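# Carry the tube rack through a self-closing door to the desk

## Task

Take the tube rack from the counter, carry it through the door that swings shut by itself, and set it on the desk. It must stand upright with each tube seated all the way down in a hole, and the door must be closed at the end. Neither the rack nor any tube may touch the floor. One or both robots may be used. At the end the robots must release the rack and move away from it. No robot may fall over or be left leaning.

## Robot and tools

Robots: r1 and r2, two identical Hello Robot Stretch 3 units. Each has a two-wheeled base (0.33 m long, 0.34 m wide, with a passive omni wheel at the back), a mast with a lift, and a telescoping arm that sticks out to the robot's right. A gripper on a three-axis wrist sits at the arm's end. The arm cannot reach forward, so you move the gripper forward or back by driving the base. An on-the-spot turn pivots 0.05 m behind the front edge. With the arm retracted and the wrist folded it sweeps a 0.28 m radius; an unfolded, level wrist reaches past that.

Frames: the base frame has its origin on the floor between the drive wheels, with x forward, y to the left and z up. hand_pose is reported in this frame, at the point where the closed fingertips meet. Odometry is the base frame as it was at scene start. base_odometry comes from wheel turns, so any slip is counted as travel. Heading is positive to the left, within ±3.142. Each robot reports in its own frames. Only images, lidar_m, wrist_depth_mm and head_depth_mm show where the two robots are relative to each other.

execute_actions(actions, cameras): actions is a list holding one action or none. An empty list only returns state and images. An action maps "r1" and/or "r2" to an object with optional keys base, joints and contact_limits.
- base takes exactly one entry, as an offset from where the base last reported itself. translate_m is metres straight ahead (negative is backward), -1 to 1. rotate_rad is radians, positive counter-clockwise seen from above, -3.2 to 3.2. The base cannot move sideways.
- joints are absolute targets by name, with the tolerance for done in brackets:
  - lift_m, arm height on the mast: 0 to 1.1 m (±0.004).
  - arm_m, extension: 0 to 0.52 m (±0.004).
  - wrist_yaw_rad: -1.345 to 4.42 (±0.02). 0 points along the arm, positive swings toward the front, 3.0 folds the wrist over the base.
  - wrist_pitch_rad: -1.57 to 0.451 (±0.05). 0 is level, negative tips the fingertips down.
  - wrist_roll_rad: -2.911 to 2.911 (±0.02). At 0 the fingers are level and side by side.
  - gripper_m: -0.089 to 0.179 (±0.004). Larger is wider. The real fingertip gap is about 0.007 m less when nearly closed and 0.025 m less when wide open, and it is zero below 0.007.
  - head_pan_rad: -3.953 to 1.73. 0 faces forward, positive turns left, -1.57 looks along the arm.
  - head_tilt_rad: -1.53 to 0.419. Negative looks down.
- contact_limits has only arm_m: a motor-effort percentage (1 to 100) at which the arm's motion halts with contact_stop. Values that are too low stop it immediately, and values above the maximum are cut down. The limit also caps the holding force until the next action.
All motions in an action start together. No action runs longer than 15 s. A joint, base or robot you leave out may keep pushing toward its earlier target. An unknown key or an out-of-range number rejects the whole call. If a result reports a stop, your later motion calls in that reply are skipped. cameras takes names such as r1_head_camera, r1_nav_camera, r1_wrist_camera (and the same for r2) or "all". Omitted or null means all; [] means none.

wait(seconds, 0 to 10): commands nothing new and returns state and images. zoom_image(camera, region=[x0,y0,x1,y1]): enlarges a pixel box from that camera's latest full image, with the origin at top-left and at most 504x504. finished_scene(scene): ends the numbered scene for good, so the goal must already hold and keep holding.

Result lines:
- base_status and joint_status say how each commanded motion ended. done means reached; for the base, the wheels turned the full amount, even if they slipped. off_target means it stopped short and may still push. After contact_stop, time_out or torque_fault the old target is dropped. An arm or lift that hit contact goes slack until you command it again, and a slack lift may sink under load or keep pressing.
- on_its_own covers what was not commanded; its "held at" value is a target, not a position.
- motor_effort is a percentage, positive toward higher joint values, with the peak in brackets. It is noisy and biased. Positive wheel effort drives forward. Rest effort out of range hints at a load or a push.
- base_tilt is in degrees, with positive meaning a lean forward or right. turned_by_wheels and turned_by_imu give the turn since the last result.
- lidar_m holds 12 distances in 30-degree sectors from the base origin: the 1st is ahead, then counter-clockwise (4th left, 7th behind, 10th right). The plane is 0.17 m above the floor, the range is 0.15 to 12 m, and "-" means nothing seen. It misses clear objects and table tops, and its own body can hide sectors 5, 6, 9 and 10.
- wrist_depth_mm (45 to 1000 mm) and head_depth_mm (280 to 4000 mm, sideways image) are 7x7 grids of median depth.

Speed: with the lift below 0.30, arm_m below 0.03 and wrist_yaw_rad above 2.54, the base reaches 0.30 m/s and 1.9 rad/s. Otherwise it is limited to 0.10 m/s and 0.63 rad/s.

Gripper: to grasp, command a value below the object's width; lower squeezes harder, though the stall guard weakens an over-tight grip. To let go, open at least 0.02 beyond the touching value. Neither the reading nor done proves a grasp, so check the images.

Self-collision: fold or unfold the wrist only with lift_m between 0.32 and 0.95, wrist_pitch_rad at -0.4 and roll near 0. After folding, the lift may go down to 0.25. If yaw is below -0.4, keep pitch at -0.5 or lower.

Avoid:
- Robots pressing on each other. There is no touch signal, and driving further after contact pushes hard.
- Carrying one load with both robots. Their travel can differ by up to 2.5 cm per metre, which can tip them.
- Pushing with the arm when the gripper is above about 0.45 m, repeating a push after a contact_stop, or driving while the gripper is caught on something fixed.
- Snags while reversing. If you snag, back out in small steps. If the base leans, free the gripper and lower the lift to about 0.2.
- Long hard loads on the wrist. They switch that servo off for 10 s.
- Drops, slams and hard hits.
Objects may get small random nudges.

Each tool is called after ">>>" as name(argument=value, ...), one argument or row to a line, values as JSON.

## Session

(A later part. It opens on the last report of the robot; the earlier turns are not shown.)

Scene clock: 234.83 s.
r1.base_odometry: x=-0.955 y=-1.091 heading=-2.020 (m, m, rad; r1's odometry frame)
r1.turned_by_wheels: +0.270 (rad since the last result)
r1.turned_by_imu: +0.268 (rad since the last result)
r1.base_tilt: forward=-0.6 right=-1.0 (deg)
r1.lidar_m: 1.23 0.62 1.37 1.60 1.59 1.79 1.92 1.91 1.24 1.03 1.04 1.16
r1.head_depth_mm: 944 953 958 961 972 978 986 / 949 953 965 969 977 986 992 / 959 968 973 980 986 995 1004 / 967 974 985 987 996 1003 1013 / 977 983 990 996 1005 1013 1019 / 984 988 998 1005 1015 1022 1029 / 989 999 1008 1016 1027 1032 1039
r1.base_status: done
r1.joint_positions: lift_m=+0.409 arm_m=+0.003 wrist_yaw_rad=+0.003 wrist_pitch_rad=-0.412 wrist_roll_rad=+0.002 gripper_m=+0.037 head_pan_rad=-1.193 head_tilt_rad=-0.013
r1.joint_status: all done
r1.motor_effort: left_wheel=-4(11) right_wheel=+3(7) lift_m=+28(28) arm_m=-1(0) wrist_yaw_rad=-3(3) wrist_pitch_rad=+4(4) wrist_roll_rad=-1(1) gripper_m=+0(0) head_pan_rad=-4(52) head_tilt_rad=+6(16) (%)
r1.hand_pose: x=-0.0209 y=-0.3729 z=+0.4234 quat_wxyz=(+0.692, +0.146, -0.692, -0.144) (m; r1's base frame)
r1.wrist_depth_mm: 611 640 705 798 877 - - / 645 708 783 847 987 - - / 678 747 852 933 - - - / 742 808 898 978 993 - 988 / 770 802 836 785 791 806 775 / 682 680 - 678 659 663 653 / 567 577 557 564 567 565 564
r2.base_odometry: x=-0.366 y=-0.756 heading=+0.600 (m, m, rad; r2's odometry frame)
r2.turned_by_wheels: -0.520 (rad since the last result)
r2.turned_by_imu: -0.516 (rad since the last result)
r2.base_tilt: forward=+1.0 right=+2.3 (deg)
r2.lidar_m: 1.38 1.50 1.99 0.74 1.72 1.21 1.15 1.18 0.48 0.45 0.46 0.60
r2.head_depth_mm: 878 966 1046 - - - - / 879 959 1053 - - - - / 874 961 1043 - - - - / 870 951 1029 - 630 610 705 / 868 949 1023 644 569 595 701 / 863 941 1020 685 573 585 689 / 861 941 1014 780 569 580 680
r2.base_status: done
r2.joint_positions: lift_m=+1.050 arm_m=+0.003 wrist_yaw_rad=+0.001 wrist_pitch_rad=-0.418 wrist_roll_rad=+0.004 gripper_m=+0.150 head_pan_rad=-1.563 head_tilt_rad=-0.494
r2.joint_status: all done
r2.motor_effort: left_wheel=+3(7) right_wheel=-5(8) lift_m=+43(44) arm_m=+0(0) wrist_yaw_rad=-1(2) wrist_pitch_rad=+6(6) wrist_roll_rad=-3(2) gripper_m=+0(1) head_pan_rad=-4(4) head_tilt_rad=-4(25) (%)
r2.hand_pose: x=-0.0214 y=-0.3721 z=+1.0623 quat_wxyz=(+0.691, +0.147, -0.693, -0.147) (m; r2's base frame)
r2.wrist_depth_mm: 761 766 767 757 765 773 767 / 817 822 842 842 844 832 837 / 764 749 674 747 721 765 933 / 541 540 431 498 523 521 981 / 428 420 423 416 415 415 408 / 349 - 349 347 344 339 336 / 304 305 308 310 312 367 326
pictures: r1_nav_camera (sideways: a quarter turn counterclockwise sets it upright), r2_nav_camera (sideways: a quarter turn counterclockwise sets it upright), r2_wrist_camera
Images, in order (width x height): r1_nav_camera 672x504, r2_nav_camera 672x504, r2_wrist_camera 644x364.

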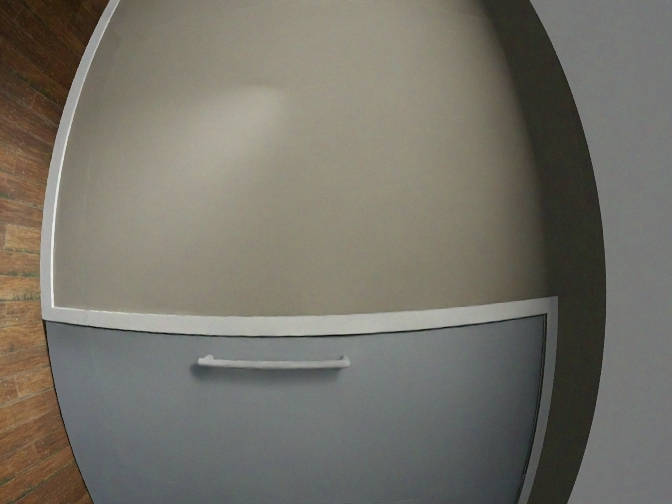

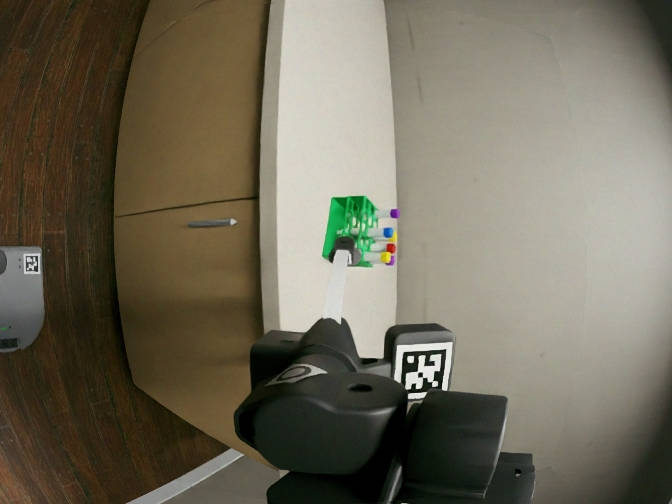

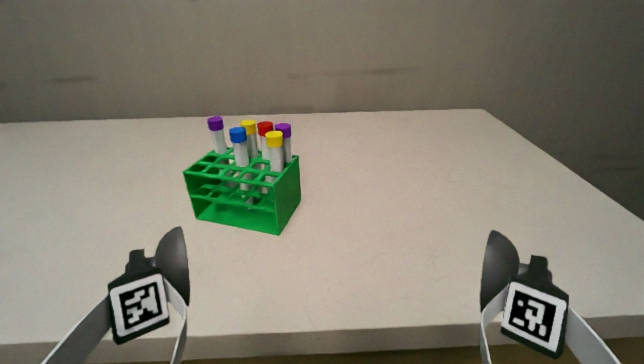

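>>> execute_actions(
  actions=[
    {"r1": {"base": {"rotate_rad": 1.19}, "joints": {"lift_m": 0.93, "wrist_yaw_rad": 0.3, "wrist_pitch_rad": 0.0, "gripper_m": 0.12}}, "r2": {"base": {"rotate_rad": -1.0}, "joints": {"wrist_yaw_rad": 1.13, "wrist_pitch_rad": 0.0}}},
  ],
  cameras=[],
)

>>> execute_actions(
  actions=[
    {"r1": {"base": {"translate_m": -0.19}}, "r2": {"base": {"translate_m": 0.22}}},
  ],
  cameras=[],
)

>>> execute_actions(
  actions=[
    {"r1": {"base": {"rotate_rad": -1.19}}, "r2": {"base": {"rotate_rad": 1.0}}},
  ],
  cameras=[],
)

Scene clock: 326.33 s.
r1.base_odometry: x=-0.955 y=-1.091 heading=-0.831 (m, m, rad; r1's odometry frame)
r1.turned_by_wheels: +1.190 (rad since the last result)
r1.turned_by_imu: +1.181 (rad since the last result)
r1.base_tilt: forward=-0.6 right=-1.1 (deg)
r1.lidar_m: 1.48 1.58 1.60 1.95 1.91 1.80 1.15 1.03 1.04 1.27 1.23 0.66
r1.head_depth_mm: 1657 1657 1647 1641 1635 1636 1625 / 1869 1953 1954 1991 1969 1966 1899 / 1863 1911 1931 1941 1964 1967 1955 / 1815 1844 1849 1875 1896 1910 1906 / 1767 1784 1798 1810 1801 1216 1233 / 1698 1732 1740 1742 1509 1169 1188 / 1663 1664 1690 1684 1241 1141 1148
r1.base_status: done
r1.joint_positions: lift_m=+0.930 arm_m=+0.003 wrist_yaw_rad=+0.298 wrist_pitch_rad=-0.023 wrist_roll_rad=+0.002 gripper_m=+0.120 head_pan_rad=-1.193 head_tilt_rad=-0.013
r1.joint_status: all done
r1.motor_effort: left_wheel=-4(9) right_wheel=+4(9) lift_m=+36(39) arm_m=-1(1) wrist_yaw_rad=+3(5) wrist_pitch_rad=+8(9) wrist_roll_rad=-1(1) gripper_m=+0(81) head_pan_rad=-4(5) head_tilt_rad=+6(5) (%)
r1.hand_pose: x=+0.0535 y=-0.3921 z=+1.0382 quat_wxyz=(+0.700, +0.113, -0.698, +0.096) (m; r1's base frame)
r1.wrist_depth_mm: 426 - - - - 912 720 / 534 - - - - 910 721 / - - - - - 971 740 / 981 - - - - 954 777 / 843 948 - - - - 755 / 876 941 - - - 918 769 / 875 - - - - - 792
r2.base_odometry: x=-0.366 y=-0.756 heading=-0.400 (m, m, rad; r2's odometry frame)
r2.turned_by_wheels: -1.000 (rad since the last result)
r2.turned_by_imu: -0.991 (rad since the last result)
r2.base_tilt: forward=+1.0 right=+2.3 (deg)
r2.lidar_m: 0.46 0.62 1.46 1.52 2.08 0.75 1.64 1.19 1.15 0.66 0.47 0.45
r2.head_depth_mm: 928 995 1080 - - 1418 1267 / 975 1049 1132 - - - 1200 / 1030 1110 1203 - - - 1188 / 1094 1183 1305 1449 1595 - 1208 / 1154 1267 1379 1546 1687 - 1204 / 1224 1330 1447 - - - 962 / 1151 1240 1299 - - - 775
r2.base_status: done
r2.joint_positions: lift_m=+1.050 arm_m=+0.003 wrist_yaw_rad=+1.129 wrist_pitch_rad=-0.021 wrist_roll_rad=+0.004 gripper_m=+0.150 head_pan_rad=-1.563 head_tilt_rad=-0.494
r2.joint_status: all done
r2.motor_effort: left_wheel=+3(6) right_wheel=-4(10) lift_m=+43(43) arm_m=+0(1) wrist_yaw_rad=+2(2) wrist_pitch_rad=+7(6) wrist_roll_rad=-3(3) gripper_m=+0(1) head_pan_rad=-4(4) head_tilt_rad=-4(4) (%)
r2.hand_pose: x=+0.2097 y=-0.2571 z=+1.1588 quat_wxyz=(+0.601, +0.385, -0.594, +0.371) (m; r2's base frame)
r2.wrist_depth_mm: 981 969 914 891 876 848 829 / - 989 974 906 883 866 840 / - - 978 942 928 888 839 / - - 994 969 945 915 890 / - - - 976 955 929 895 / 672 - 514 669 676 665 931 / 517 474 489 502 502 475 943
pictures: none
No camera images: the call's "cameras" was empty. Leave "cameras" out to get every camera's image.

Scene clock: 330.00 s.
r1.base_odometry: x=-1.084 y=-0.950 heading=-0.831 (m, m, rad; r1's odometry frame)
r1.turned_by_wheels: +0.000 (rad since the last result)
r1.turned_by_imu: +0.000 (rad since the last result)
r1.base_tilt: forward=-0.6 right=-1.1 (deg)
r1.lidar_m: 1.63 1.73 1.74 1.99 1.79 1.56 0.99 0.88 0.90 1.09 1.36 1.05
r1.head_depth_mm: 1423 1418 1419 1413 1410 1405 1387 / 1718 1720 1703 1702 1688 1685 1680 / 1955 2009 2033 2028 2055 2078 1979 / 1925 1954 1987 1999 2017 2027 2008 / 1868 1897 1917 1920 1942 1978 1959 / 1814 1845 1866 1873 1852 1305 1306 / 1768 1783 1792 1817 1682 1252 1266
r1.base_status: done
r1.joint_positions: lift_m=+0.930 arm_m=+0.003 wrist_yaw_rad=+0.298 wrist_pitch_rad=-0.023 wrist_roll_rad=+0.002 gripper_m=+0.120 head_pan_rad=-1.193 head_tilt_rad=-0.013
r1.joint_status: not commanded
r1.motor_effort: left_wheel=-3(9) right_wheel=+4(4) lift_m=+36(36) arm_m=-1(1) wrist_yaw_rad=+3(3) wrist_pitch_rad=+8(8) wrist_roll_rad=-1(1) gripper_m=+0(0) head_pan_rad=-3(4) head_tilt_rad=+5(6) (%)
r1.hand_pose: x=+0.0535 y=-0.3921 z=+1.0382 quat_wxyz=(+0.700, +0.113, -0.698, +0.096) (m; r1's base frame)
r1.wrist_depth_mm: - - - - - 781 600 / - - - - - 785 621 / - - - - - 783 625 / - - - - - 812 626 / 957 - - - - 819 646 / 990 - - - - 791 648 / 980 - - - - 892 652
r2.base_odometry: x=-0.164 y=-0.842 heading=-0.400 (m, m, rad; r2's odometry frame)
r2.turned_by_wheels: +0.000 (rad since the last result)
r2.turned_by_imu: +0.002 (rad since the last result)
r2.base_tilt: forward=+1.0 right=+2.3 (deg)
r2.lidar_m: 0.27 0.36 0.92 1.40 1.92 1.26 1.11 1.30 1.26 0.38 0.27 0.26
r2.head_depth_mm: 1017 1092 1180 - - 1446 1264 / 1072 1160 1241 - - - 1201 / 1126 1221 1330 - - - 1183 / 1199 1297 1432 1559 610 - 1007 / 1208 1312 1440 1511 628 - 699 / 1061 1150 1233 - - - 528 / 948 1007 1070 - - - 395
r2.base_status: done
r2.joint_positions: lift_m=+1.050 arm_m=+0.003 wrist_yaw_rad=+1.129 wrist_pitch_rad=-0.021 wrist_roll_rad=+0.004 gripper_m=+0.150 head_pan_rad=-1.563 head_tilt_rad=-0.494
r2.joint_status: not commanded
r2.motor_effort: left_wheel=+3(8) right_wheel=-4(6) lift_m=+43(43) arm_m=+0(0) wrist_yaw_rad=+3(1) wrist_pitch_rad=+7(7) wrist_roll_rad=-3(3) gripper_m=+0(0) head_pan_rad=-4(4) head_tilt_rad=-4(4) (%)
r2.hand_pose: x=+0.2097 y=-0.2571 z=+1.1588 quat_wxyz=(+0.601, +0.385, -0.594, +0.371) (m; r2's base frame)
r2.wrist_depth_mm: 774 753 744 713 685 658 642 / 802 776 762 732 705 678 647 / 838 795 775 739 720 706 680 / 842 839 788 756 736 719 695 / 874 848 829 798 749 727 722 / 671 - 677 670 677 681 719 / 521 466 474 339 500 477 493
pictures: none
No camera images: the call's "cameras" was empty. Leave "cameras" out to get every camera's image.

Scene clock: 332.87 s.
r1.base_odometry: x=-1.084 y=-0.950 heading=-2.021 (m, m, rad; r1's odometry frame)
r1.turned_by_wheels: -1.190 (rad since the last result)
r1.turned_by_imu: -1.180 (rad since the last result)
r1.base_tilt: forward=-0.7 right=-1.1 (deg)
r1.lidar_m: 1.36 0.98 1.51 1.74 1.74 1.95 1.79 1.79 1.07 0.89 0.88 1.00
r1.head_depth_mm: 810 811 819 824 832 836 843 / 816 820 826 830 834 844 848 / 821 825 833 835 846 852 856 / 827 833 839 844 841 844 853 / 834 839 844 853 858 863 869 / 839 848 856 859 865 867 878 / 847 854 860 867 872 879 884
r1.base_status: done
r1.joint_positions: lift_m=+0.930 arm_m=+0.003 wrist_yaw_rad=+0.298 wrist_pitch_rad=-0.023 wrist_roll_rad=+0.002 gripper_m=+0.120 head_pan_rad=-1.193 head_tilt_rad=-0.013
r1.joint_status: not commanded
r1.motor_effort: left_wheel=+3(9) right_wheel=-2(5) lift_m=+36(36) arm_m=-1(1) wrist_yaw_rad=+3(2) wrist_pitch_rad=+8(8) wrist_roll_rad=-1(1) gripper_m=+0(0) head_pan_rad=-5(4) head_tilt_rad=+5(6) (%)
r1.hand_pose: x=+0.0535 y=-0.3921 z=+1.0382 quat_wxyz=(+0.700, +0.113, -0.698, +0.096) (m; r1's base frame)
r1.wrist_depth_mm: 586 613 603 631 631 635 664 / 603 622 623 632 658 658 680 / 632 629 645 655 667 682 701 / 627 652 666 684 686 699 718 / 650 670 683 705 723 729 728 / 681 666 714 749 735 742 775 / 681 735 720 750 753 777 817
r2.base_odometry: x=-0.164 y=-0.842 heading=+0.600 (m, m, rad; r2's odometry frame)
r2.turned_by_wheels: +1.000 (rad since the last result)
r2.turned_by_imu: +0.992 (rad since the last result)
r2.base_tilt: forward=+1.1 right=+2.3 (deg)
r2.lidar_m: 0.80 1.39 1.84 1.11 1.12 1.32 1.26 0.39 0.27 0.26 0.26 0.34
r2.head_depth_mm: 718 786 858 - - 438 381 / 714 780 861 - - - 371 / 710 781 854 - - - 364 / 711 776 856 803 508 - 366 / 708 775 855 797 626 - 364 / 705 770 838 - - - 362 / 698 769 823 - - - 369
r2.base_status: done
r2.joint_positions: lift_m=+1.050 arm_m=+0.003 wrist_yaw_rad=+1.129 wrist_pitch_rad=-0.021 wrist_roll_rad=+0.004 gripper_m=+0.150 head_pan_rad=-1.563 head_tilt_rad=-0.494
r2.joint_status: not commanded
r2.motor_effort: left_wheel=-4(8) right_wheel=+5(8) lift_m=+43(44) arm_m=+0(0) wrist_yaw_rad=+1(2) wrist_pitch_rad=+7(7) wrist_roll_rad=-2(3) gripper_m=+1(0) head_pan_rad=-4(5) head_tilt_rad=-4(4) (%)
r2.hand_pose: x=+0.2098 y=-0.2570 z=+1.1588 quat_wxyz=(+0.600, +0.386, -0.594, +0.371) (m; r2's base frame)
r2.wrist_depth_mm: - - - - 1000 719 570 / - - - - 989 727 577 / - - - - - 727 577 / - - - - - 750 578 / - - - - 951 744 590 / - - 661 670 675 668 592 / - - 506 496 500 481 528
pictures: none
No camera images: the call's "cameras" was empty. Leave "cameras" out to get every camera's image.

>>> execute_actions(
  actions=[
    {"r2": {"base": {"translate_m": -0.30}, "joints": {"head_tilt_rad": -0.8}}, "r1": {"joints": {"head_pan_rad": -1.57, "head_tilt_rad": -0.3}}},
  ],
  cameras=["r2_head_camera", "r2_wrist_camera", "r1_wrist_camera", "r1_nav_camera"],
)

Scene clock: 345.23 s.
r1.base_odometry: x=-1.084 y=-0.950 heading=-2.021 (m, m, rad; r1's odometry frame)
r1.turned_by_wheels: +0.000 (rad since the last result)
r1.turned_by_imu: +0.001 (rad since the last result)
r1.base_tilt: forward=-0.7 right=-1.2 (deg)
r1.lidar_m: 1.36 0.92 1.50 1.74 1.74 1.95 1.80 1.79 1.07 0.89 0.88 1.00
r1.head_depth_mm: 847 902 964 1030 1114 1211 1308 / 823 873 930 995 1073 1160 1264 / 796 844 897 960 1029 1114 1218 / 773 820 870 926 990 1056 - / 750 792 843 898 956 1021 1097 / 732 769 807 853 917 988 1061 / 710 745 786 833 885 939 1013
r1.base_status: not commanded
r1.joint_positions: lift_m=+0.930 arm_m=+0.003 wrist_yaw_rad=+0.298 wrist_pitch_rad=-0.023 wrist_roll_rad=+0.002 gripper_m=+0.120 head_pan_rad=-1.563 head_tilt_rad=-0.296
r1.joint_status: all done
r1.motor_effort: left_wheel=+4(3) right_wheel=-3(2) lift_m=+37(36) arm_m=-1(1) wrist_yaw_rad=+2(2) wrist_pitch_rad=+8(8) wrist_roll_rad=-1(1) gripper_m=+1(1) head_pan_rad=-4(32) head_tilt_rad=-2(21) (%)
r1.hand_pose: x=+0.0535 y=-0.3921 z=+1.0382 quat_wxyz=(+0.700, +0.113, -0.698, +0.096) (m; r1's base frame)
r1.wrist_depth_mm: 595 607 607 610 616 645 651 / 607 627 620 653 637 672 664 / 616 631 632 662 669 695 686 / 660 660 664 674 683 703 706 / 661 676 684 682 695 727 724 / 671 694 695 730 724 748 770 / 687 726 739 760 780 783 798
r2.base_odometry: x=-0.411 y=-1.011 heading=+0.600 (m, m, rad; r2's odometry frame)
r2.turned_by_wheels: +0.000 (rad since the last result)
r2.turned_by_imu: -0.001 (rad since the last result)
r2.base_tilt: forward=+1.0 right=+2.3 (deg)
r2.lidar_m: 0.85 1.70 2.24 1.04 1.42 1.01 0.96 0.99 0.30 0.28 0.28 0.37
r2.head_depth_mm: 735 - - 502 453 625 1118 / 730 - - - 445 613 1062 / 731 - - - 431 604 1047 / 745 820 654 - 432 594 957 / 740 820 673 - 427 587 937 / 713 - - - 427 578 913 / 712 - - - 427 569 897
r2.base_status: done
r2.joint_positions: lift_m=+1.050 arm_m=+0.003 wrist_yaw_rad=+1.129 wrist_pitch_rad=-0.021 wrist_roll_rad=+0.004 gripper_m=+0.150 head_pan_rad=-1.563 head_tilt_rad=-0.790
r2.joint_status: all done
r2.motor_effort: left_wheel=-4(9) right_wheel=+4(6) lift_m=+44(43) arm_m=-1(0) wrist_yaw_rad=+2(1) wrist_pitch_rad=+7(7) wrist_roll_rad=-3(3) gripper_m=+0(0) head_pan_rad=-4(5) head_tilt_rad=-7(34) (%)
r2.hand_pose: x=+0.2098 y=-0.2570 z=+1.1588 quat_wxyz=(+0.600, +0.386, -0.594, +0.371) (m; r2's base frame)
r2.wrist_depth_mm: - - - - - 737 596 / - - - - - 738 578 / - - - - - 758 590 / - - - - - 764 593 / - - - - 975 767 599 / - - 668 674 677 679 600 / - - 524 503 458 313 496
pictures: r1_nav_camera (sideways: a quarter turn counterclockwise sets it upright), r1_wrist_camera, r2_head_camera (sideways: a quarter turn clockwise sets it upright), r2_wrist_camera
Images, in order (width x height): r1_nav_camera 672x504, r1_wrist_camera 644x364, r2_head_camera 896x504, r2_wrist_camera 644x364.

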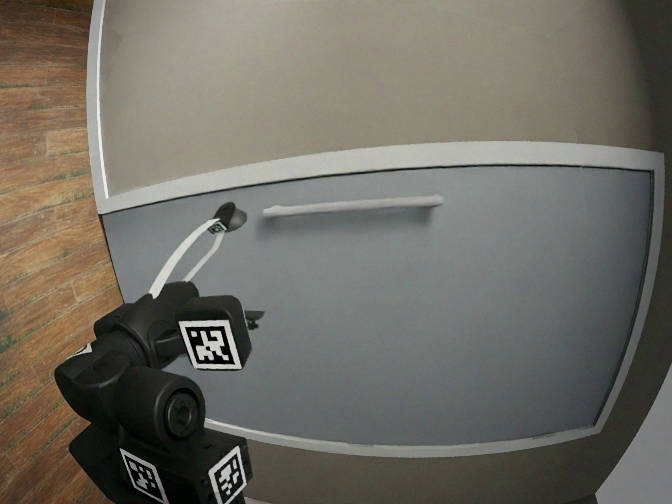

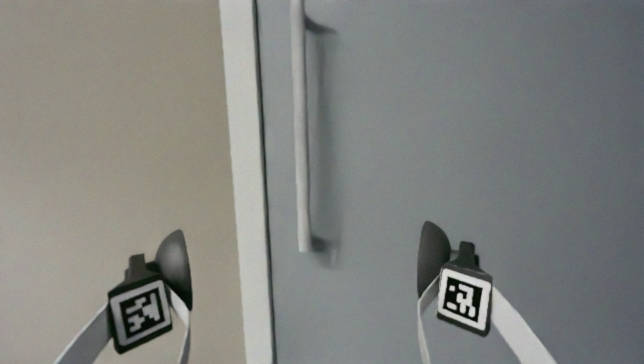

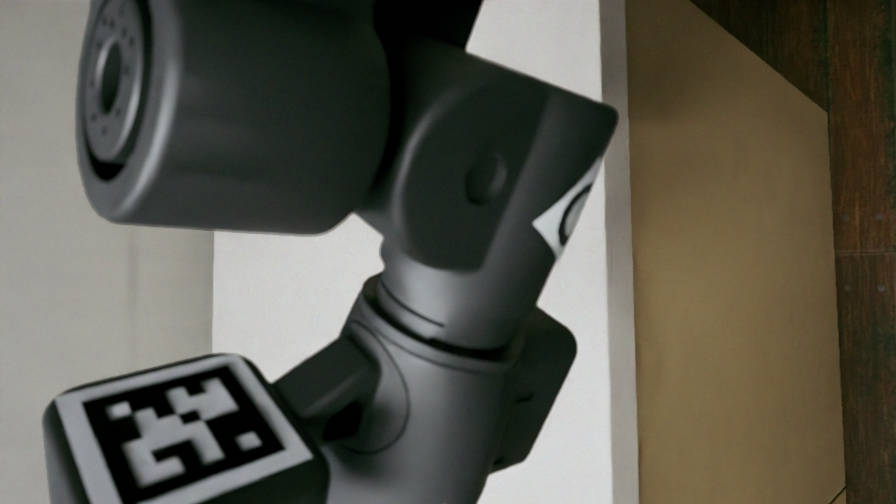

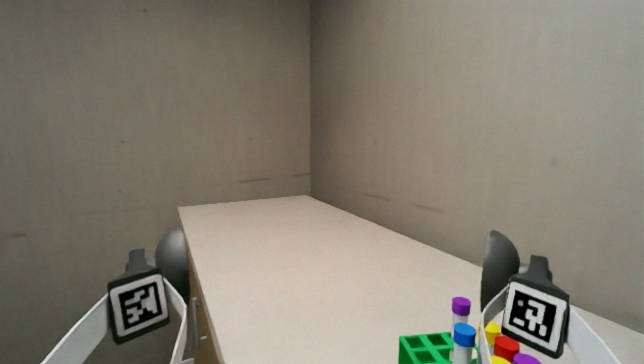

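>>> execute_actions(
  actions=[
    {"r2": {"joints": {"arm_m": 0.36}}, "r1": {"base": {"translate_m": 0.10}, "joints": {"arm_m": 0.35, "lift_m": 1.05}}},
  ],
  cameras=["r2_nav_camera", "r2_wrist_camera", "r1_wrist_camera", "r1_nav_camera"],
)

Scene clock: 362.77 s.
r1.base_odometry: x=-1.127 y=-1.040 heading=-2.020 (m, m, rad; r1's odometry frame)
r1.turned_by_wheels: +0.000 (rad since the last result)
r1.turned_by_imu: +0.002 (rad since the last result)
r1.base_tilt: forward=-0.6 right=-1.0 (deg)
r1.lidar_m: 1.27 0.82 1.40 1.77 1.77 1.99 1.89 1.89 1.03 0.85 0.85 0.96
r1.head_depth_mm: 816 869 911 1005 1070 1164 1276 / 790 839 882 978 1029 1116 1212 / 767 813 848 - 989 1071 1161 / 745 789 826 900 958 1024 1112 / 723 762 804 858 913 989 1067 / 700 736 781 824 879 939 1015 / 680 719 761 807 860 916 979
r1.base_status: done
r1.joint_positions: lift_m=+1.050 arm_m=+0.350 wrist_yaw_rad=+0.298 wrist_pitch_rad=-0.023 wrist_roll_rad=+0.002 gripper_m=+0.120 head_pan_rad=-1.563 head_tilt_rad=-0.297
r1.joint_status: all done
r1.motor_effort: left_wheel=+3(10) right_wheel=-2(4) lift_m=+36(37) arm_m=+5(5) wrist_yaw_rad=+2(3) wrist_pitch_rad=+7(8) wrist_roll_rad=-1(1) gripper_m=+1(0) head_pan_rad=-4(5) head_tilt_rad=-2(2) (%)
r1.hand_pose: x=+0.0537 y=-0.7389 z=+1.1584 quat_wxyz=(+0.700, +0.113, -0.698, +0.097) (m; r1's base frame)
r1.wrist_depth_mm: 267 258 274 280 285 290 297 / 272 267 282 289 293 301 305 / 283 275 291 297 304 309 312 / 289 285 302 306 311 314 325 / 299 296 309 313 319 327 336 / 310 312 320 328 333 339 349 / 314 313 329 335 347 355 357
r2.base_odometry: x=-0.411 y=-1.011 heading=+0.600 (m, m, rad; r2's odometry frame)
r2.turned_by_wheels: +0.000 (rad since the last result)
r2.turned_by_imu: +0.001 (rad since the last result)
r2.base_tilt: forward=+1.0 right=+2.3 (deg)
r2.lidar_m: 0.85 1.70 2.25 0.94 1.42 1.01 0.96 0.99 0.30 0.28 0.29 0.37
r2.head_depth_mm: 761 861 724 532 452 625 1115 / 772 826 666 529 449 614 1062 / - 822 658 525 446 605 1049 / - 821 654 521 443 594 962 / - 818 649 517 437 586 938 / 770 817 643 514 433 576 912 / 723 811 637 511 427 567 895
r2.base_status: not commanded
r2.joint_positions: lift_m=+1.050 arm_m=+0.360 wrist_yaw_rad=+1.129 wrist_pitch_rad=-0.021 wrist_roll_rad=+0.004 gripper_m=+0.150 head_pan_rad=-1.563 head_tilt_rad=-0.790
r2.joint_status: all done
r2.motor_effort: left_wheel=-3(4) right_wheel=+4(4) lift_m=+43(43) arm_m=+4(5) wrist_yaw_rad=+0(1) wrist_pitch_rad=+7(7) wrist_roll_rad=-3(2) gripper_m=+0(0) head_pan_rad=-4(4) head_tilt_rad=-6(7) (%)
r2.hand_pose: x=+0.2098 y=-0.6140 z=+1.1589 quat_wxyz=(+0.600, +0.385, -0.594, +0.371) (m; r2's base frame)
r2.wrist_depth_mm: - - - 793 492 363 283 / - - - 795 506 367 288 / - - - 805 512 369 291 / - - - 854 525 377 295 / - - - 850 526 378 296 / 675 - 674 695 536 429 298 / 527 477 498 503 498 407 283
pictures: r1_nav_camera (sideways: a quarter turn counterclockwise sets it upright), r1_wrist_camera, r2_nav_camera (sideways: a quarter turn counterclockwise sets it upright), r2_wrist_camera
Images, in order (width x height): r1_nav_camera 672x504, r1_wrist_camera 644x364, r2_nav_camera 672x504, r2_wrist_camera 644x364.

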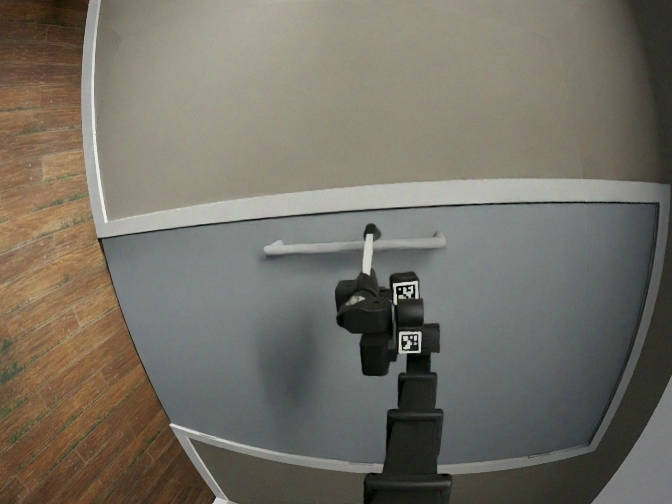

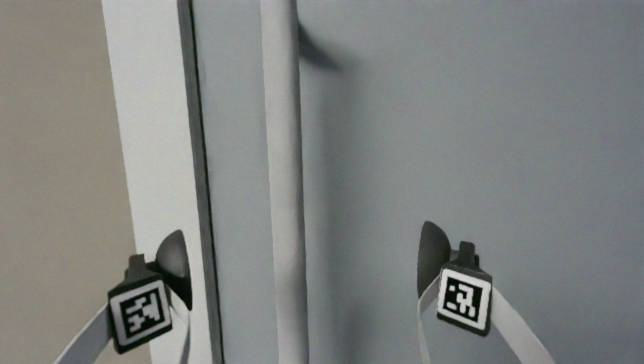

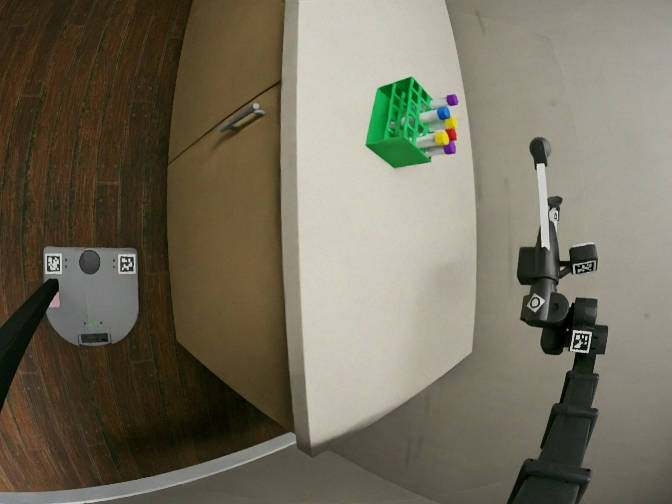

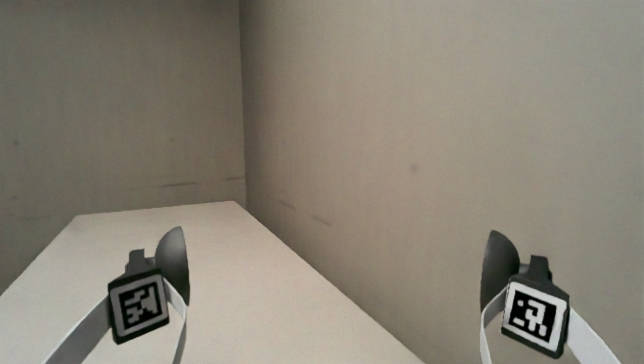

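>>> execute_actions(
  actions=[
    {"r2": {"joints": {"head_pan_rad": -1.1, "head_tilt_rad": -0.55}}, "r1": {"base": {"translate_m": 0.035}}},
  ],
  cameras=["r2_head_camera", "r1_wrist_camera"],
)

Scene clock: 388.10 s.
r1.base_odometry: x=-1.142 y=-1.072 heading=-2.020 (m, m, rad; r1's odometry frame)
r1.turned_by_wheels: +0.000 (rad since the last result)
r1.turned_by_imu: +0.001 (rad since the last result)
r1.base_tilt: forward=-0.7 right=-1.0 (deg)
r1.lidar_m: 1.24 0.79 1.37 1.78 1.78 2.00 1.92 1.90 1.02 0.84 0.85 0.95
r1.head_depth_mm: 805 855 897 992 1059 1150 1259 / 780 828 872 964 1015 1100 1200 / 756 801 835 - 976 1054 1144 / 735 775 810 878 941 1010 1100 / 716 755 803 854 906 976 1043 / 687 725 768 816 872 933 1004 / 675 711 754 797 848 904 973
r1.base_status: done
r1.joint_positions: lift_m=+1.050 arm_m=+0.350 wrist_yaw_rad=+0.298 wrist_pitch_rad=-0.023 wrist_roll_rad=+0.002 gripper_m=+0.120 head_pan_rad=-1.563 head_tilt_rad=-0.297
r1.joint_status: not commanded
r1.motor_effort: left_wheel=+3(8) right_wheel=-2(4) lift_m=+37(36) arm_m=+5(5) wrist_yaw_rad=+2(2) wrist_pitch_rad=+8(7) wrist_roll_rad=-1(1) gripper_m=+1(0) head_pan_rad=-4(5) head_tilt_rad=-2(2) (%)
r1.hand_pose: x=+0.0537 y=-0.7389 z=+1.1584 quat_wxyz=(+0.700, +0.113, -0.698, +0.097) (m; r1's base frame)
r1.wrist_depth_mm: 254 257 262 264 273 283 284 / 264 265 270 273 282 290 293 / 271 273 280 283 292 296 301 / 278 280 278 289 301 306 318 / 284 291 288 303 312 318 324 / 298 298 296 307 319 330 330 / 305 314 307 322 332 340 350
r2.base_odometry: x=-0.411 y=-1.011 heading=+0.600 (m, m, rad; r2's odometry frame)
r2.turned_by_wheels: +0.000 (rad since the last result)
r2.turned_by_imu: +0.001 (rad since the last result)
r2.base_tilt: forward=+1.0 right=+2.3 (deg)
r2.lidar_m: 0.85 1.70 2.24 0.91 1.42 1.01 0.96 0.99 0.30 0.28 0.28 0.37
r2.head_depth_mm: 699 754 851 742 551 441 370 / 726 784 881 730 547 438 382 / 760 823 916 726 543 435 438 / 788 867 943 630 538 432 480 / 830 915 979 556 521 431 530 / 868 957 1024 700 530 453 590 / 910 1014 1023 696 528 498 669
r2.base_status: not commanded
r2.joint_positions: lift_m=+1.050 arm_m=+0.360 wrist_yaw_rad=+1.129 wrist_pitch_rad=-0.021 wrist_roll_rad=+0.004 gripper_m=+0.150 head_pan_rad=-1.107 head_tilt_rad=-0.557
r2.joint_status: all done
r2.motor_effort: left_wheel=-3(3) right_wheel=+5(4) lift_m=+43(43) arm_m=+5(5) wrist_yaw_rad=+0(0) wrist_pitch_rad=+7(7) wrist_roll_rad=-2(3) gripper_m=+0(0) head_pan_rad=+4(40) head_tilt_rad=+4(30) (%)
r2.hand_pose: x=+0.2098 y=-0.6140 z=+1.1589 quat_wxyz=(+0.600, +0.385, -0.594, +0.371) (m; r2's base frame)
r2.wrist_depth_mm: - - - 770 494 361 284 / - - - 803 499 366 286 / - - - 825 506 373 290 / - - - 824 521 375 291 / - 995 - 842 524 381 297 / 678 - 668 685 533 430 296 / 518 476 496 501 495 409 283
pictures: r1_wrist_camera, r2_head_camera (sideways: a quarter turn clockwise sets it upright)
Images, in order (width x height): r1_wrist_camera 644x364, r2_head_camera 896x504.

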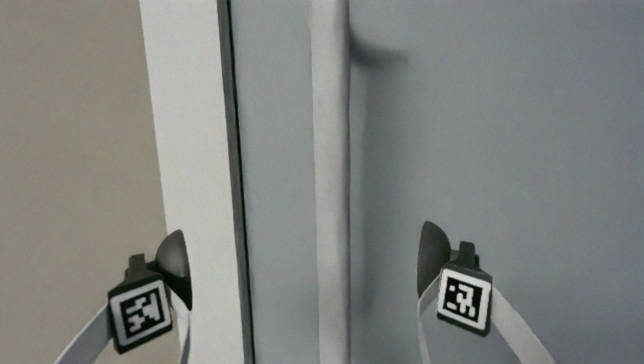

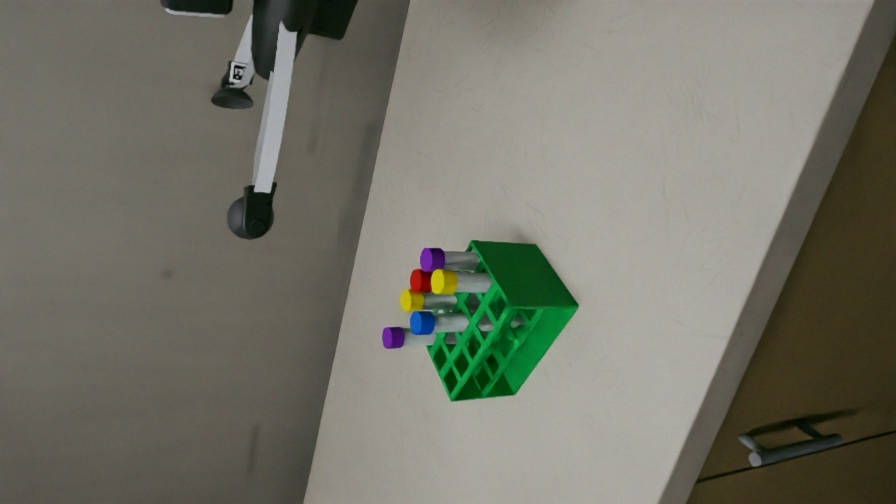

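>>> zoom_image(
  camera="r2_head_camera",
  region=[360, 220, 610, 420],
)

Region (360, 220, 610, 420) of r2_head_camera's 896x504 image, scaled by 2.016, with more detail than that image has; it fills the top 403 rows of this view, and the rest is white.

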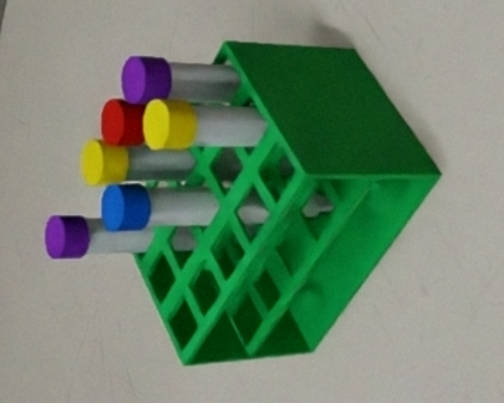

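>>> execute_actions(
  actions=[
    {"r2": {"base": {"translate_m": -0.07}, "joints": {"arm_m": 0.20, "wrist_yaw_rad": 1.232, "head_pan_rad": -1.3, "head_tilt_rad": -0.7}}, "r1": {"joints": {"arm_m": 0.43}}},
  ],
  cameras=["r1_wrist_camera", "r2_head_camera", "r2_wrist_camera"],
)

Scene clock: 436.50 s.
r1.base_odometry: x=-1.142 y=-1.072 heading=-2.020 (m, m, rad; r1's odometry frame)
r1.turned_by_wheels: +0.000 (rad since the last result)
r1.turned_by_imu: +0.001 (rad since the last result)
r1.base_tilt: forward=-0.6 right=-1.1 (deg)
r1.lidar_m: 1.24 0.79 1.36 1.78 1.78 2.00 1.93 1.90 1.02 0.84 0.85 0.95
r1.head_depth_mm: 805 856 894 993 1059 1152 1258 / 781 824 871 947 1019 1099 1201 / 756 803 833 923 977 1053 1147 / 736 776 807 884 941 1012 1096 / 715 754 799 846 907 975 1045 / 684 723 765 814 869 935 1009 / 675 712 752 796 846 903 971
r1.base_status: not commanded
r1.joint_positions: lift_m=+1.050 arm_m=+0.430 wrist_yaw_rad=+0.298 wrist_pitch_rad=-0.023 wrist_roll_rad=+0.002 gripper_m=+0.120 head_pan_rad=-1.563 head_tilt_rad=-0.297
r1.joint_status: all done
r1.motor_effort: left_wheel=+3(3) right_wheel=-2(2) lift_m=+37(37) arm_m=+5(6) wrist_yaw_rad=+2(2) wrist_pitch_rad=+7(7) wrist_roll_rad=-1(1) gripper_m=+0(0) head_pan_rad=-4(4) head_tilt_rad=-1(2) (%)
r1.hand_pose: x=+0.0537 y=-0.8189 z=+1.1584 quat_wxyz=(+0.700, +0.113, -0.698, +0.097) (m; r1's base frame)
r1.wrist_depth_mm: 177 181 193 197 201 206 209 / 184 185 201 203 208 211 217 / 190 190 207 208 214 220 223 / 201 196 212 215 221 225 230 / 209 201 219 155 228 233 237 / 216 206 228 158 235 241 245 / 223 217 235 161 244 250 254
r2.base_odometry: x=-0.469 y=-1.050 heading=+0.599 (m, m, rad; r2's odometry frame)
r2.turned_by_wheels: +0.000 (rad since the last result)
r2.turned_by_imu: +0.000 (rad since the last result)
r2.base_tilt: forward=+1.1 right=+2.3 (deg)
r2.lidar_m: 0.87 1.77 2.33 0.90 1.33 0.94 0.89 0.91 0.30 0.28 0.29 0.38
r2.head_depth_mm: 694 769 707 601 478 409 546 / 700 788 726 594 476 417 580 / 717 - 720 592 473 425 616 / 752 814 764 587 470 485 660 / 769 864 770 584 467 510 709 / 789 880 760 564 464 539 765 / 813 893 535 534 461 570 833
r2.base_status: done
r2.joint_positions: lift_m=+1.050 arm_m=+0.200 wrist_yaw_rad=+1.232 wrist_pitch_rad=-0.021 wrist_roll_rad=+0.004 gripper_m=+0.150 head_pan_rad=-1.293 head_tilt_rad=-0.691
r2.joint_status: all done
r2.motor_effort: left_wheel=-4(8) right_wheel=+5(7) lift_m=+43(43) arm_m=-4(4) wrist_yaw_rad=+0(3) wrist_pitch_rad=+7(7) wrist_roll_rad=-3(2) gripper_m=+0(1) head_pan_rad=-5(27) head_tilt_rad=-6(26) (%)
r2.hand_pose: x=+0.2197 y=-0.4303 z=+1.1589 quat_wxyz=(+0.581, +0.415, -0.574, +0.401) (m; r2's base frame)
r2.wrist_depth_mm: - - - - 826 584 447 / - - - - 839 597 456 / - - - - 869 599 453 / - - - - 881 605 459 / - - - - 879 618 465 / - - 668 682 670 675 465 / - 500 503 476 499 475 438
pictures: r1_wrist_camera, r2_head_camera (sideways: a quarter turn clockwise sets it upright), r2_wrist_camera
Images, in order (width x height): r1_wrist_camera 644x364, r2_head_camera 896x504, r2_wrist_camera 644x364.

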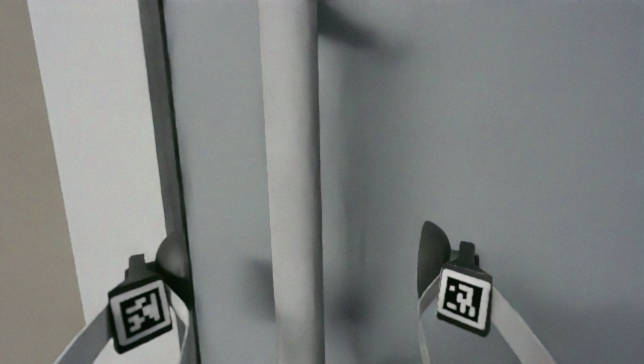

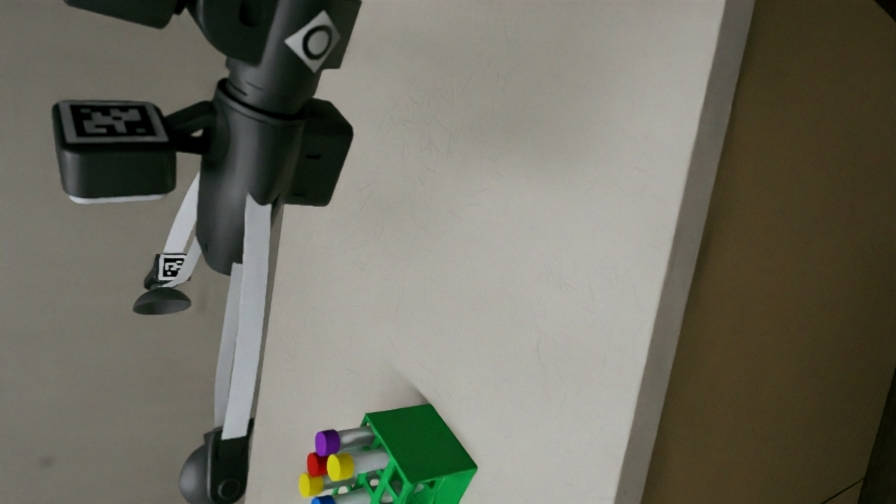

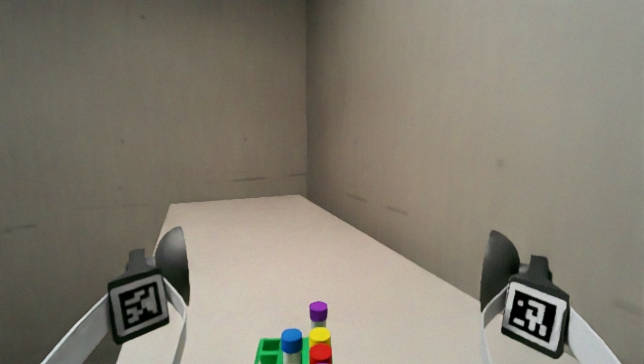

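>>> execute_actions(
  actions=[
    {"r2": {"joints": {"arm_m": 0.165, "lift_m": 0.89}}, "r1": {"joints": {"arm_m": 0.465}}},
  ],
  cameras=["r1_wrist_camera", "r2_head_camera", "r2_wrist_camera"],
)

Scene clock: 452.30 s.
r1.base_odometry: x=-1.142 y=-1.072 heading=-2.020 (m, m, rad; r1's odometry frame)
r1.turned_by_wheels: +0.000 (rad since the last result)
r1.turned_by_imu: +0.001 (rad since the last result)
r1.base_tilt: forward=-0.7 right=-1.0 (deg)
r1.lidar_m: 1.23 0.79 1.37 1.79 1.78 1.99 1.92 1.90 1.02 0.84 0.85 0.96
r1.head_depth_mm: 804 853 896 990 1055 1152 1259 / 779 828 869 948 1018 1101 1199 / 759 804 - 919 977 1056 1146 / 735 776 810 886 939 1013 1092 / 715 753 796 846 905 973 1043 / 686 724 766 813 871 935 1007 / 675 712 752 795 845 906 969
r1.base_status: not commanded
r1.joint_positions: lift_m=+1.050 arm_m=+0.465 wrist_yaw_rad=+0.298 wrist_pitch_rad=-0.023 wrist_roll_rad=+0.002 gripper_m=+0.120 head_pan_rad=-1.563 head_tilt_rad=-0.297
r1.joint_status: all done
r1.motor_effort: left_wheel=+3(3) right_wheel=-2(2) lift_m=+36(37) arm_m=+5(4) wrist_yaw_rad=+2(2) wrist_pitch_rad=+7(7) wrist_roll_rad=-1(1) gripper_m=+0(0) head_pan_rad=-4(4) head_tilt_rad=-2(2) (%)
r1.hand_pose: x=+0.0537 y=-0.8539 z=+1.1584 quat_wxyz=(+0.700, +0.113, -0.698, +0.097) (m; r1's base frame)
r1.wrist_depth_mm: 148 161 98 167 170 172 176 / 153 166 101 172 176 179 182 / 156 170 104 177 182 184 188 / 160 175 109 182 187 191 195 / 166 176 182 189 192 197 201 / 171 171 186 194 197 202 208 / 175 194 194 201 207 210 216
r2.base_odometry: x=-0.469 y=-1.050 heading=+0.599 (m, m, rad; r2's odometry frame)
r2.turned_by_wheels: +0.000 (rad since the last result)
r2.turned_by_imu: +0.001 (rad since the last result)
r2.base_tilt: forward=+1.1 right=+2.3 (deg)
r2.lidar_m: 0.87 1.77 2.33 0.90 1.33 0.94 0.89 0.92 0.30 0.28 0.29 0.38
r2.head_depth_mm: 699 782 809 672 461 409 547 / 716 803 797 619 450 417 582 / 735 827 790 - 449 425 616 / 751 847 779 - 458 483 661 / 771 873 793 583 467 510 709 / 790 894 763 576 465 540 766 / 810 920 536 527 461 570 830
r2.base_status: not commanded
r2.joint_positions: lift_m=+0.890 arm_m=+0.165 wrist_yaw_rad=+1.232 wrist_pitch_rad=-0.020 wrist_roll_rad=+0.004 gripper_m=+0.150 head_pan_rad=-1.293 head_tilt_rad=-0.691
r2.joint_status: all done
r2.motor_effort: left_wheel=-4(3) right_wheel=+5(5) lift_m=+23(37) arm_m=-4(4) wrist_yaw_rad=+1(1) wrist_pitch_rad=+7(7) wrist_roll_rad=-3(3) gripper_m=+0(1) head_pan_rad=-4(5) head_tilt_rad=-6(6) (%)
r2.hand_pose: x=+0.2198 y=-0.3953 z=+0.9998 quat_wxyz=(+0.580, +0.415, -0.574, +0.402) (m; r2's base frame)
r2.wrist_depth_mm: - - - - 894 627 479 / - - - - 912 635 491 / - - - - 932 636 484 / - - - 730 847 638 489 / - - 496 242 499 497 466 / - - 326 242 331 329 326 / - 233 244 245 245 233 242
pictures: r1_wrist_camera, r2_head_camera (sideways: a quarter turn clockwise sets it upright), r2_wrist_camera
Images, in order (width x height): r1_wrist_camera 644x364, r2_head_camera 896x504, r2_wrist_camera 644x364.

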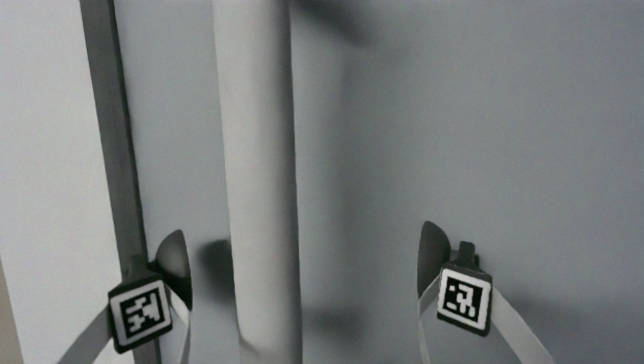

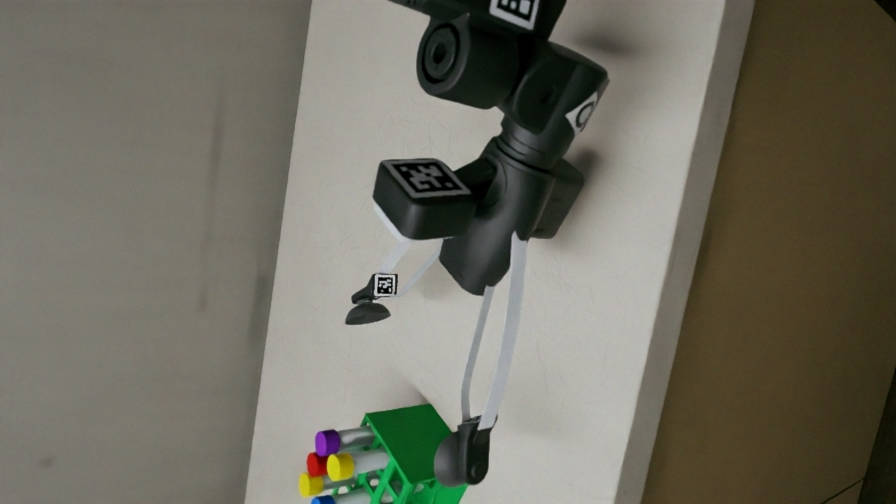

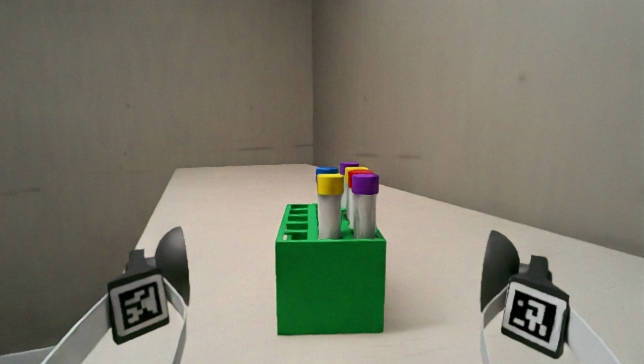

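>>> zoom_image(
  camera="r2_wrist_camera",
  region=[250, 140, 410, 260],
)

Region (250, 140, 410, 260) of r2_wrist_camera's 644x364 image, scaled by 3.150; it fills the top 378 rows of this view, and the rest is white.

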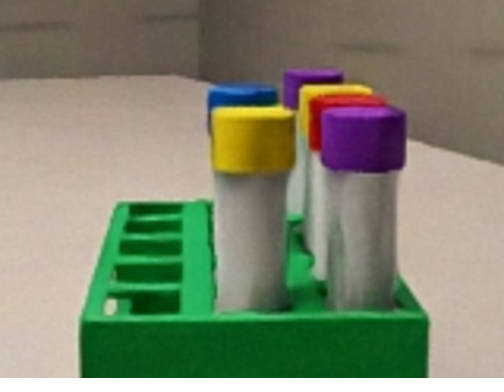

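>>> execute_actions(
  actions=[
    {"r2": {"base": {"translate_m": 0.05}, "joints": {"arm_m": 0.182, "lift_m": 0.862}}, "r1": {"joints": {"gripper_m": -0.02}}},
  ],
  cameras=[],
)

>>> execute_actions(
  actions=[
    {"r2": {"base": {"translate_m": 0.05}, "joints": {"arm_m": 0.20}}},
  ],
  cameras=["r2_wrist_camera", "r2_head_camera", "r1_wrist_camera"],
)

Scene clock: 483.90 s.
r1.base_odometry: x=-1.142 y=-1.072 heading=-2.020 (m, m, rad; r1's odometry frame)
r1.turned_by_wheels: +0.000 (rad since the last result)
r1.turned_by_imu: +0.001 (rad since the last result)
r1.base_tilt: forward=-0.6 right=-1.0 (deg)
r1.lidar_m: 1.24 0.79 1.36 1.78 1.78 2.00 1.92 1.90 1.02 0.84 0.85 0.96
r1.head_depth_mm: 804 855 895 991 1059 1149 1255 / 778 828 871 952 1015 1098 1202 / 757 802 - 921 976 1054 1145 / 734 776 803 885 940 1016 1098 / 717 754 798 848 905 971 1044 / 687 723 766 815 870 934 1008 / 674 711 752 796 849 904 968
r1.base_status: not commanded
r1.joint_positions: lift_m=+1.050 arm_m=+0.465 wrist_yaw_rad=+0.356 wrist_pitch_rad=-0.023 wrist_roll_rad=+0.002 gripper_m=-0.019 head_pan_rad=-1.563 head_tilt_rad=-0.297
r1.joint_status: all done
r1.on_its_own: wrist_yaw_rad is held at +0.349, not at your +0.300, by its stall guard, which is not easing now
r1.motor_effort: left_wheel=+6(21) right_wheel=-6(23) lift_m=+36(36) arm_m=+5(5) wrist_yaw_rad=-8(39) wrist_pitch_rad=+7(8) wrist_roll_rad=-1(1) gripper_m=-18(97) head_pan_rad=-4(4) head_tilt_rad=-2(2) (%)
r1.hand_pose: x=+0.0676 y=-0.8492 z=+1.1584 quat_wxyz=(+0.697, +0.133, -0.695, +0.117) (m; r1's base frame)
r1.wrist_depth_mm: 153 164 166 102 167 167 168 / 158 163 171 104 171 173 173 / 163 166 178 106 178 178 178 / 168 170 183 110 184 183 183 / 174 174 189 112 189 189 190 / 181 180 193 114 195 198 197 / 197 185 202 120 202 203 203
r2.base_odometry: x=-0.428 y=-1.022 heading=+0.599 (m, m, rad; r2's odometry frame)
r2.turned_by_wheels: +0.000 (rad since the last result)
r2.turned_by_imu: +0.001 (rad since the last result)
r2.base_tilt: forward=+1.0 right=+2.4 (deg)
r2.lidar_m: 0.86 1.72 2.28 0.91 1.39 0.99 0.94 0.97 0.30 0.28 0.29 0.37
r2.head_depth_mm: 700 782 809 649 455 409 538 / 714 801 799 620 450 416 573 / 732 822 790 639 447 424 607 / 749 850 778 608 459 477 649 / 769 869 775 582 460 504 696 / 787 897 765 530 464 530 755 / 810 927 721 550 463 563 822
r2.base_status: done
r2.joint_positions: lift_m=+0.862 arm_m=+0.182 wrist_yaw_rad=+1.232 wrist_pitch_rad=-0.020 wrist_roll_rad=+0.004 gripper_m=+0.150 head_pan_rad=-1.293 head_tilt_rad=-0.691
r2.joint_status: all done
r2.motor_effort: left_wheel=-3(6) right_wheel=+4(8) lift_m=+23(23) arm_m=+4(5) wrist_yaw_rad=+1(1) wrist_pitch_rad=+7(7) wrist_roll_rad=-3(2) gripper_m=+0(1) head_pan_rad=-4(4) head_tilt_rad=-6(5) (%)
r2.hand_pose: x=+0.2198 y=-0.4117 z=+0.9718 quat_wxyz=(+0.580, +0.415, -0.574, +0.402) (m; r2's base frame)
r2.wrist_depth_mm: - - - - 858 599 464 / - - - - 884 609 463 / - - - - 846 621 470 / - - 858 236 703 621 479 / - 459 408 181 337 402 411 / - - 270 185 235 269 266 / - 189 200 190 191 191 199
pictures: none
No camera images: the call's "cameras" was empty. Leave "cameras" out to get every camera's image.

Scene clock: 486.20 s.
r1.base_odometry: x=-1.142 y=-1.072 heading=-2.020 (m, m, rad; r1's odometry frame)
r1.turned_by_wheels: +0.000 (rad since the last result)
r1.turned_by_imu: +0.000 (rad since the last result)
r1.base_tilt: forward=-0.6 right=-1.0 (deg)
r1.lidar_m: 1.23 0.80 1.36 1.78 1.78 2.00 1.93 1.90 1.02 0.84 0.85 0.95
r1.head_depth_mm: 804 854 895 990 1060 1150 1263 / 780 829 872 946 1013 1097 1201 / 755 802 - 924 979 1053 1148 / 735 776 804 887 941 1012 1094 / 715 754 797 846 906 969 1046 / 687 723 767 816 869 936 1006 / 675 713 754 795 846 901 969
r1.base_status: not commanded
r1.joint_positions: lift_m=+1.050 arm_m=+0.465 wrist_yaw_rad=+0.356 wrist_pitch_rad=-0.023 wrist_roll_rad=+0.002 gripper_m=-0.019 head_pan_rad=-1.563 head_tilt_rad=-0.297
r1.joint_status: not commanded
r1.on_its_own: wrist_yaw_rad is held at +0.349, not at your +0.300, by its stall guard, which is not easing now
r1.motor_effort: left_wheel=+6(6) right_wheel=-6(6) lift_m=+37(36) arm_m=+4(5) wrist_yaw_rad=-9(8) wrist_pitch_rad=+8(8) wrist_roll_rad=-1(1) gripper_m=-18(19) head_pan_rad=-4(4) head_tilt_rad=-1(1) (%)
r1.hand_pose: x=+0.0676 y=-0.8492 z=+1.1584 quat_wxyz=(+0.697, +0.133, -0.695, +0.117) (m; r1's base frame)
r1.wrist_depth_mm: 154 165 166 102 166 168 168 / 157 163 171 104 172 173 173 / 162 164 176 107 177 177 177 / 168 170 182 110 182 185 184 / 175 175 186 111 189 190 190 / 180 180 193 115 195 196 196 / 197 185 202 121 201 201 202
r2.base_odometry: x=-0.387 y=-0.994 heading=+0.599 (m, m, rad; r2's odometry frame)
r2.turned_by_wheels: +0.000 (rad since the last result)
r2.turned_by_imu: +0.000 (rad since the last result)
r2.base_tilt: forward=+1.1 right=+2.3 (deg)
r2.lidar_m: 0.85 1.67 2.21 0.92 1.48 1.04 0.99 1.01 0.29 0.28 0.28 0.37
r2.head_depth_mm: 697 778 804 672 467 407 532 / 714 802 796 630 451 416 562 / 730 818 790 - 459 420 598 / 746 841 783 608 470 425 640 / 769 868 774 539 468 494 687 / 788 892 764 522 464 522 740 / 804 919 759 552 461 540 804
r2.base_status: done
r2.joint_positions: lift_m=+0.862 arm_m=+0.200 wrist_yaw_rad=+1.232 wrist_pitch_rad=-0.020 wrist_roll_rad=+0.004 gripper_m=+0.150 head_pan_rad=-1.293 head_tilt_rad=-0.691
r2.joint_status: all done
r2.motor_effort: left_wheel=-4(5) right_wheel=+4(10) lift_m=+22(23) arm_m=+5(4) wrist_yaw_rad=+0(1) wrist_pitch_rad=+7(7) wrist_roll_rad=-2(3) gripper_m=+1(0) head_pan_rad=-4(4) head_tilt_rad=-6(6) (%)
r2.hand_pose: x=+0.2198 y=-0.4297 z=+0.9718 quat_wxyz=(+0.580, +0.415, -0.574, +0.402) (m; r2's base frame)
r2.wrist_depth_mm: - - - - 843 578 442 / - - - - 851 586 453 / - - - - 787 598 460 / - - 837 158 603 602 456 / - 407 373 147 147 410 408 / 310 - 128 128 131 268 267 / 210 190 181 132 134 190 199
pictures: r1_wrist_camera, r2_head_camera (sideways: a quarter turn clockwise sets it upright), r2_wrist_camera
Images, in order (width x height): r1_wrist_camera 644x364, r2_head_camera 896x504, r2_wrist_camera 644x364.

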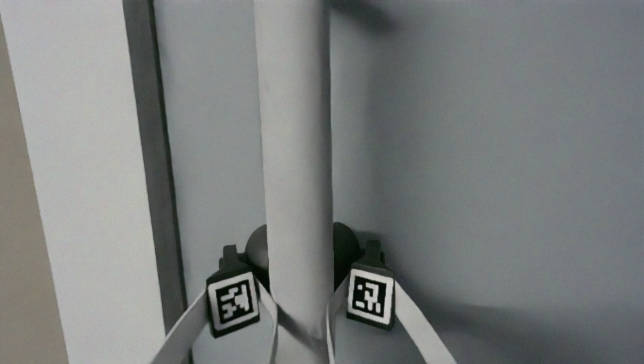

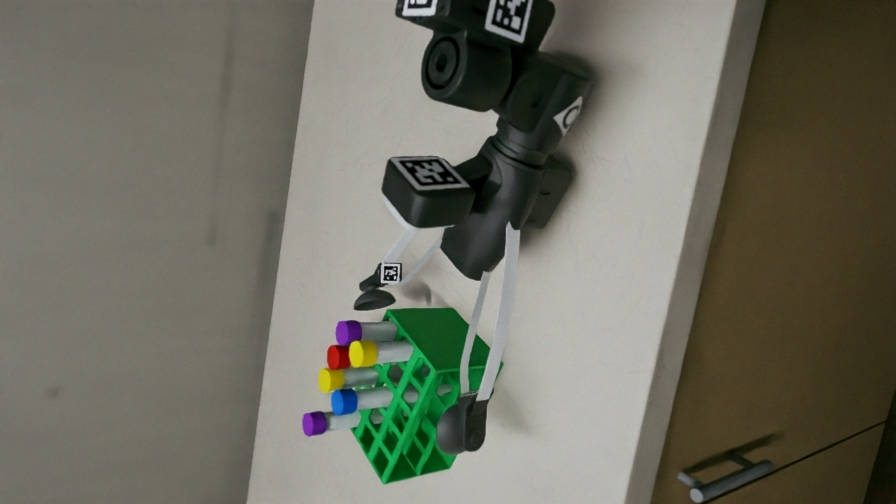

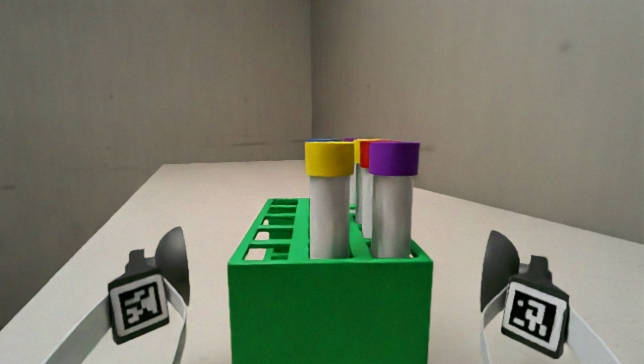

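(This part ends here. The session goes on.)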